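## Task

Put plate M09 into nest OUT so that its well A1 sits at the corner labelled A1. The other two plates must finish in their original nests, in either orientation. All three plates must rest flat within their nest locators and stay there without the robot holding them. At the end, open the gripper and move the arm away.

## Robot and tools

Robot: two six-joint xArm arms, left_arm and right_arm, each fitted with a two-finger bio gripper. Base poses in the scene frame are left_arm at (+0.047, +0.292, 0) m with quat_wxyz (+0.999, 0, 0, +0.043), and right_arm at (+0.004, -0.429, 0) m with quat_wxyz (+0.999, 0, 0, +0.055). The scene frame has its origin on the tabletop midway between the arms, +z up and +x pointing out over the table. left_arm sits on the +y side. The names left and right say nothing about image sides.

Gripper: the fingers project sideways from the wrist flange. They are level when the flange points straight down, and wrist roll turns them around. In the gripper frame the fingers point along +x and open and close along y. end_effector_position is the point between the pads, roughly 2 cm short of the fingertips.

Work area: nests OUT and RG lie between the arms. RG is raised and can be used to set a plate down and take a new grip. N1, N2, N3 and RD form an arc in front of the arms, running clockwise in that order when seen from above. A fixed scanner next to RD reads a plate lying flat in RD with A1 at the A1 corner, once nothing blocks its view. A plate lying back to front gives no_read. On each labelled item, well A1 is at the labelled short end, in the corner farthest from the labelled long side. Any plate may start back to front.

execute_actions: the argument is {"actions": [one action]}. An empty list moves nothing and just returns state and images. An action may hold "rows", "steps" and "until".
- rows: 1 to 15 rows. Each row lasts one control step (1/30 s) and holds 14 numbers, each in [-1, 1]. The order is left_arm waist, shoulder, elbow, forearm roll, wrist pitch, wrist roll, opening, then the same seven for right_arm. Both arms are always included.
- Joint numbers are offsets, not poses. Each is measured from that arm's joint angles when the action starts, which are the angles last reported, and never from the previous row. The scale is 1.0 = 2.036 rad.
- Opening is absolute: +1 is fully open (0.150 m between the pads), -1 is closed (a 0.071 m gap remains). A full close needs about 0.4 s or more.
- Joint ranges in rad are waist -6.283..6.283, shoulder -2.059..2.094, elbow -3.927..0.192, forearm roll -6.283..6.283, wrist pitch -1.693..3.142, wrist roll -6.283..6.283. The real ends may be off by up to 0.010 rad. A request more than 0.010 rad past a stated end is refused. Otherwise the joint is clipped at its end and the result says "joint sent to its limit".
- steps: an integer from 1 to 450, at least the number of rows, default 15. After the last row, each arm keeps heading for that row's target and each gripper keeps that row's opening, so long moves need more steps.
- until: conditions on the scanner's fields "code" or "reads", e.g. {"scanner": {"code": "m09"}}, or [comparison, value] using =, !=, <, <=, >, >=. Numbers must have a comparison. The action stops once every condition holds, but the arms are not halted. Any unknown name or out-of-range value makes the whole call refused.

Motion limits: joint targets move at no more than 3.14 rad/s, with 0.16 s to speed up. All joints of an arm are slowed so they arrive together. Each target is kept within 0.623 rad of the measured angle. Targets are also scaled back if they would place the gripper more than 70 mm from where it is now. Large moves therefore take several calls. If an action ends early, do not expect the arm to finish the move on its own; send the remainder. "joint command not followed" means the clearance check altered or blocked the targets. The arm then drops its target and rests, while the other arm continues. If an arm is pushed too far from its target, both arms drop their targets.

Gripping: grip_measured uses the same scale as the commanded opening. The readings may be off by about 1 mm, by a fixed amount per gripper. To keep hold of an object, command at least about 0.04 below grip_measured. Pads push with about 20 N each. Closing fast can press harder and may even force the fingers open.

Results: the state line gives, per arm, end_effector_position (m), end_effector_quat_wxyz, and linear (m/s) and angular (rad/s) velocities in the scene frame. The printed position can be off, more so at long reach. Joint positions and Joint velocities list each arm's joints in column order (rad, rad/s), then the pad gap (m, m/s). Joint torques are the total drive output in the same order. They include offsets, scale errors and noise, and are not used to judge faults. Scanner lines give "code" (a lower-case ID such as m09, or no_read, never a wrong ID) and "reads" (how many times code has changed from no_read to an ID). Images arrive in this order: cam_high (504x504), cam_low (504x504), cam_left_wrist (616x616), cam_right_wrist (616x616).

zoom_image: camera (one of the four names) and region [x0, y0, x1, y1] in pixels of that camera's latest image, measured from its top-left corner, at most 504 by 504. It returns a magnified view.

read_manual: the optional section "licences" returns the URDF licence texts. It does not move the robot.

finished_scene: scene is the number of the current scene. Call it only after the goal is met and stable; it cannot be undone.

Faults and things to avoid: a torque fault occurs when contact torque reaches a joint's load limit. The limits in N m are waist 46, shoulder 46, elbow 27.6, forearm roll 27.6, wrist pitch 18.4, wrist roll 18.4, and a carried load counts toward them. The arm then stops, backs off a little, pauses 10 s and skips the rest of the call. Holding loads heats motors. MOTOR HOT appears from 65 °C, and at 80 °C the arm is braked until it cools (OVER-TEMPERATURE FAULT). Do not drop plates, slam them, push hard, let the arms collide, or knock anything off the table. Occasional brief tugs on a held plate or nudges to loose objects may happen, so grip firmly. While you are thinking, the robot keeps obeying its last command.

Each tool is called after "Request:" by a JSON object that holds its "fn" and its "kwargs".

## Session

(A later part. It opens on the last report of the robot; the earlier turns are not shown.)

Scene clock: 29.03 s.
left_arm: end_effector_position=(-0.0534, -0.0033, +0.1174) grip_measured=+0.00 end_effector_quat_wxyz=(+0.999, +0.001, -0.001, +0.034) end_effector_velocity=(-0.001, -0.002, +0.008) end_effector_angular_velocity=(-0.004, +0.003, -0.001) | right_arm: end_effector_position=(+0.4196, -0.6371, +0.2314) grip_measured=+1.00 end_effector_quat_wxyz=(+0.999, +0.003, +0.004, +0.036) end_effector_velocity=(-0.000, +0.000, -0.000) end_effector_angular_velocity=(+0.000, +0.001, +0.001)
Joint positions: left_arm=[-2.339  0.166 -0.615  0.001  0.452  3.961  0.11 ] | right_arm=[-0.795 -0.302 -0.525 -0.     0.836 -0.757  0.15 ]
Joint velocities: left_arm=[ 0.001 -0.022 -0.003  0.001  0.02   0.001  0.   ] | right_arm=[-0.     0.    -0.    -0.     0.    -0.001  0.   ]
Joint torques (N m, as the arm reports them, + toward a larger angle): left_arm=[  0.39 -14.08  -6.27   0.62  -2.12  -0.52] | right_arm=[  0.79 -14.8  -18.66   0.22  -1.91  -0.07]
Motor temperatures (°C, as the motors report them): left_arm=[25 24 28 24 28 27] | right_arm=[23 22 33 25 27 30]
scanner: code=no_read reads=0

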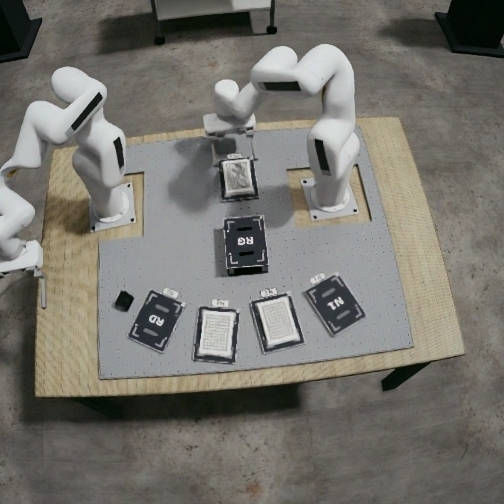

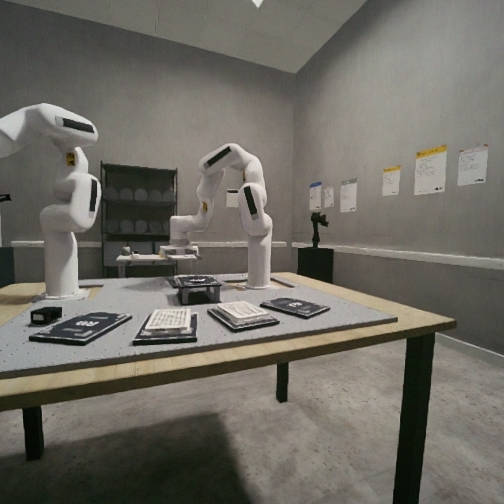

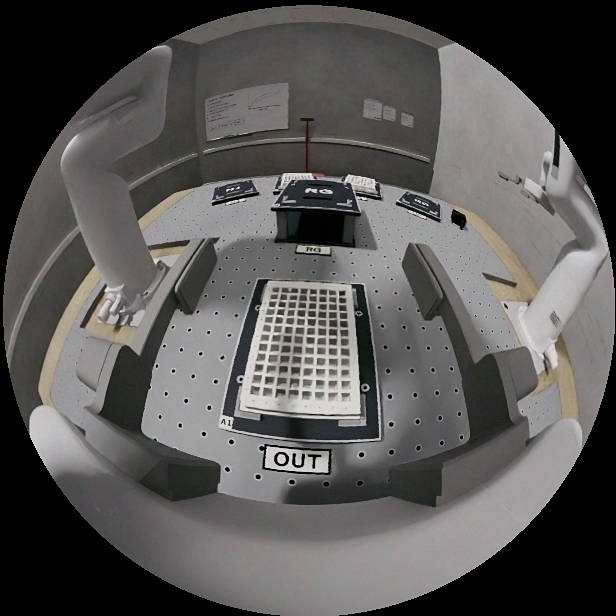

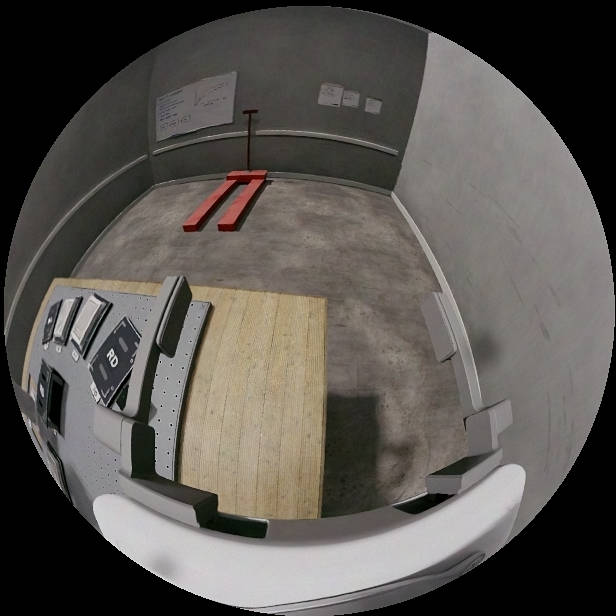

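Seated. Move clear.

Request:
{"fn": "execute_actions", "kwargs": {"actions": [{"rows":[[-0.25,-0.2,0.05,0,0.15,0,1,0,0,0,0,0,0,1]],"steps":25}]}}

Request:
{"fn": "zoom_image", "kwargs": {"camera": "cam_high", "region": [180, 140, 320, 370]}}

Scene clock: 30.17 s.
left_arm: end_effector_position=(-0.1439, +0.0983, +0.2124) grip_measured=+1.00 end_effector_quat_wxyz=(+0.976, +0.001, -0.002, -0.217) end_effector_velocity=(-0.003, +0.005, +0.004) end_effector_angular_velocity=(-0.001, +0.004, -0.023) | right_arm: end_effector_position=(+0.4196, -0.6371, +0.2314) grip_measured=+1.00 end_effector_quat_wxyz=(+0.999, +0.003, +0.004, +0.036) end_effector_velocity=(-0.000, +0.000, -0.000) end_effector_angular_velocity=(+0.000, +0.000, +0.001)
Joint positions: left_arm=[-2.845 -0.238 -0.513  0.001  0.756  3.961  0.15 ] | right_arm=[-0.795 -0.302 -0.525 -0.     0.836 -0.757  0.15 ]
Joint velocities: left_arm=[-0.024 -0.018  0.001 -0.001  0.013 -0.     0.   ] | right_arm=[ 0.     0.     0.    -0.     0.    -0.001  0.   ]
Joint torques (N m, as the arm reports them, + toward a larger angle): left_arm=[ 0.74 -9.73 -8.28  0.74 -2.03 -0.6 ] | right_arm=[ -0.04 -15.32 -18.08  -0.33  -1.85  -0.05]
Motor temperatures (°C, as the motors report them): left_arm=[25 24 28 24 28 27] | right_arm=[23 22 33 25 27 30]
scanner: code=no_read reads=0

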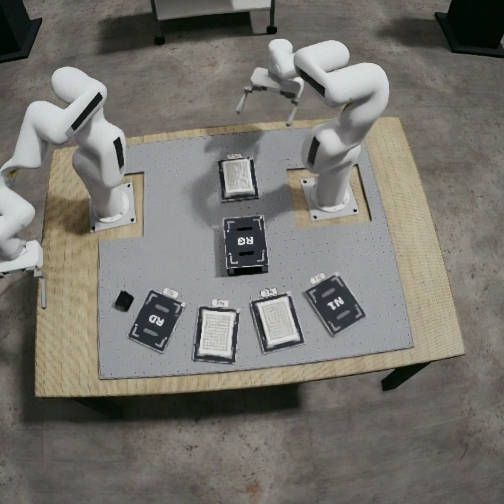

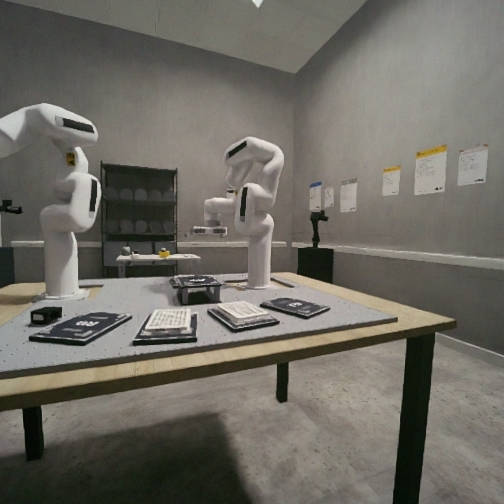

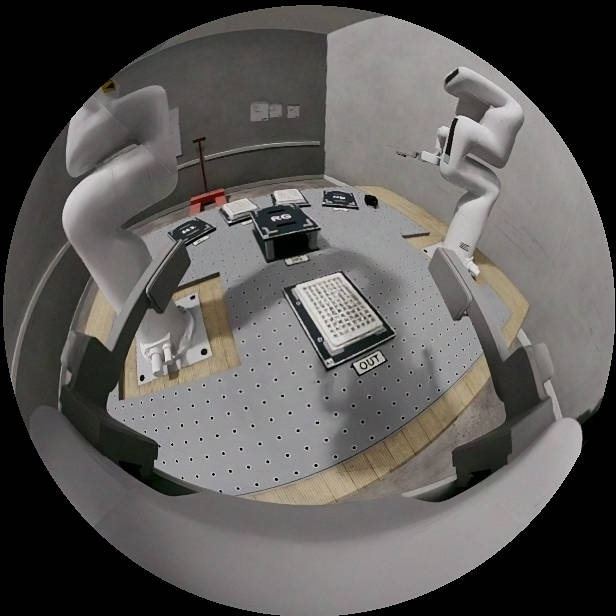

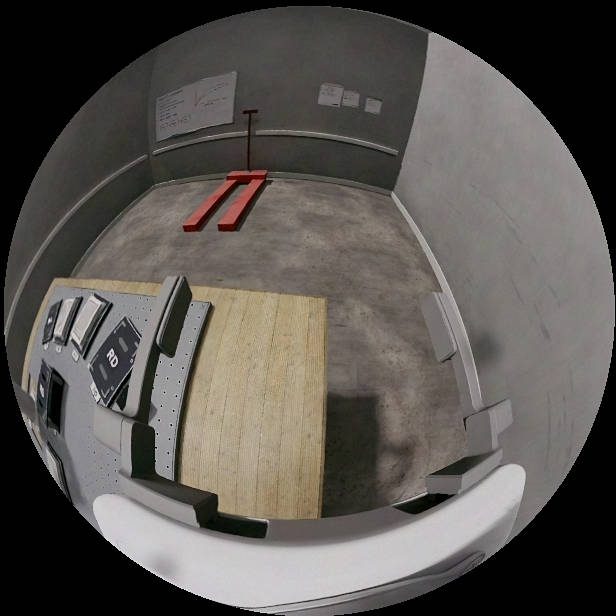

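Region (180, 140, 320, 370) of cam_high's 504x504 image, scaled by 2.191, with more detail than that image has; it fills the left 307 columns of this view, and the rest is white.

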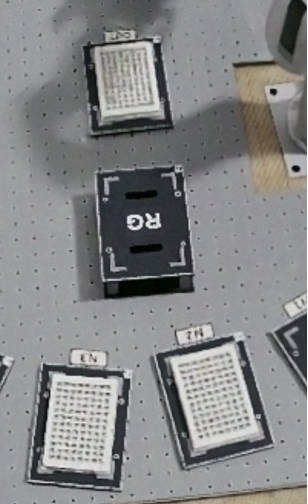

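Request:
{"fn": "finished_scene", "kwargs": {"scene": 1}}

The scene is finished: the task was done.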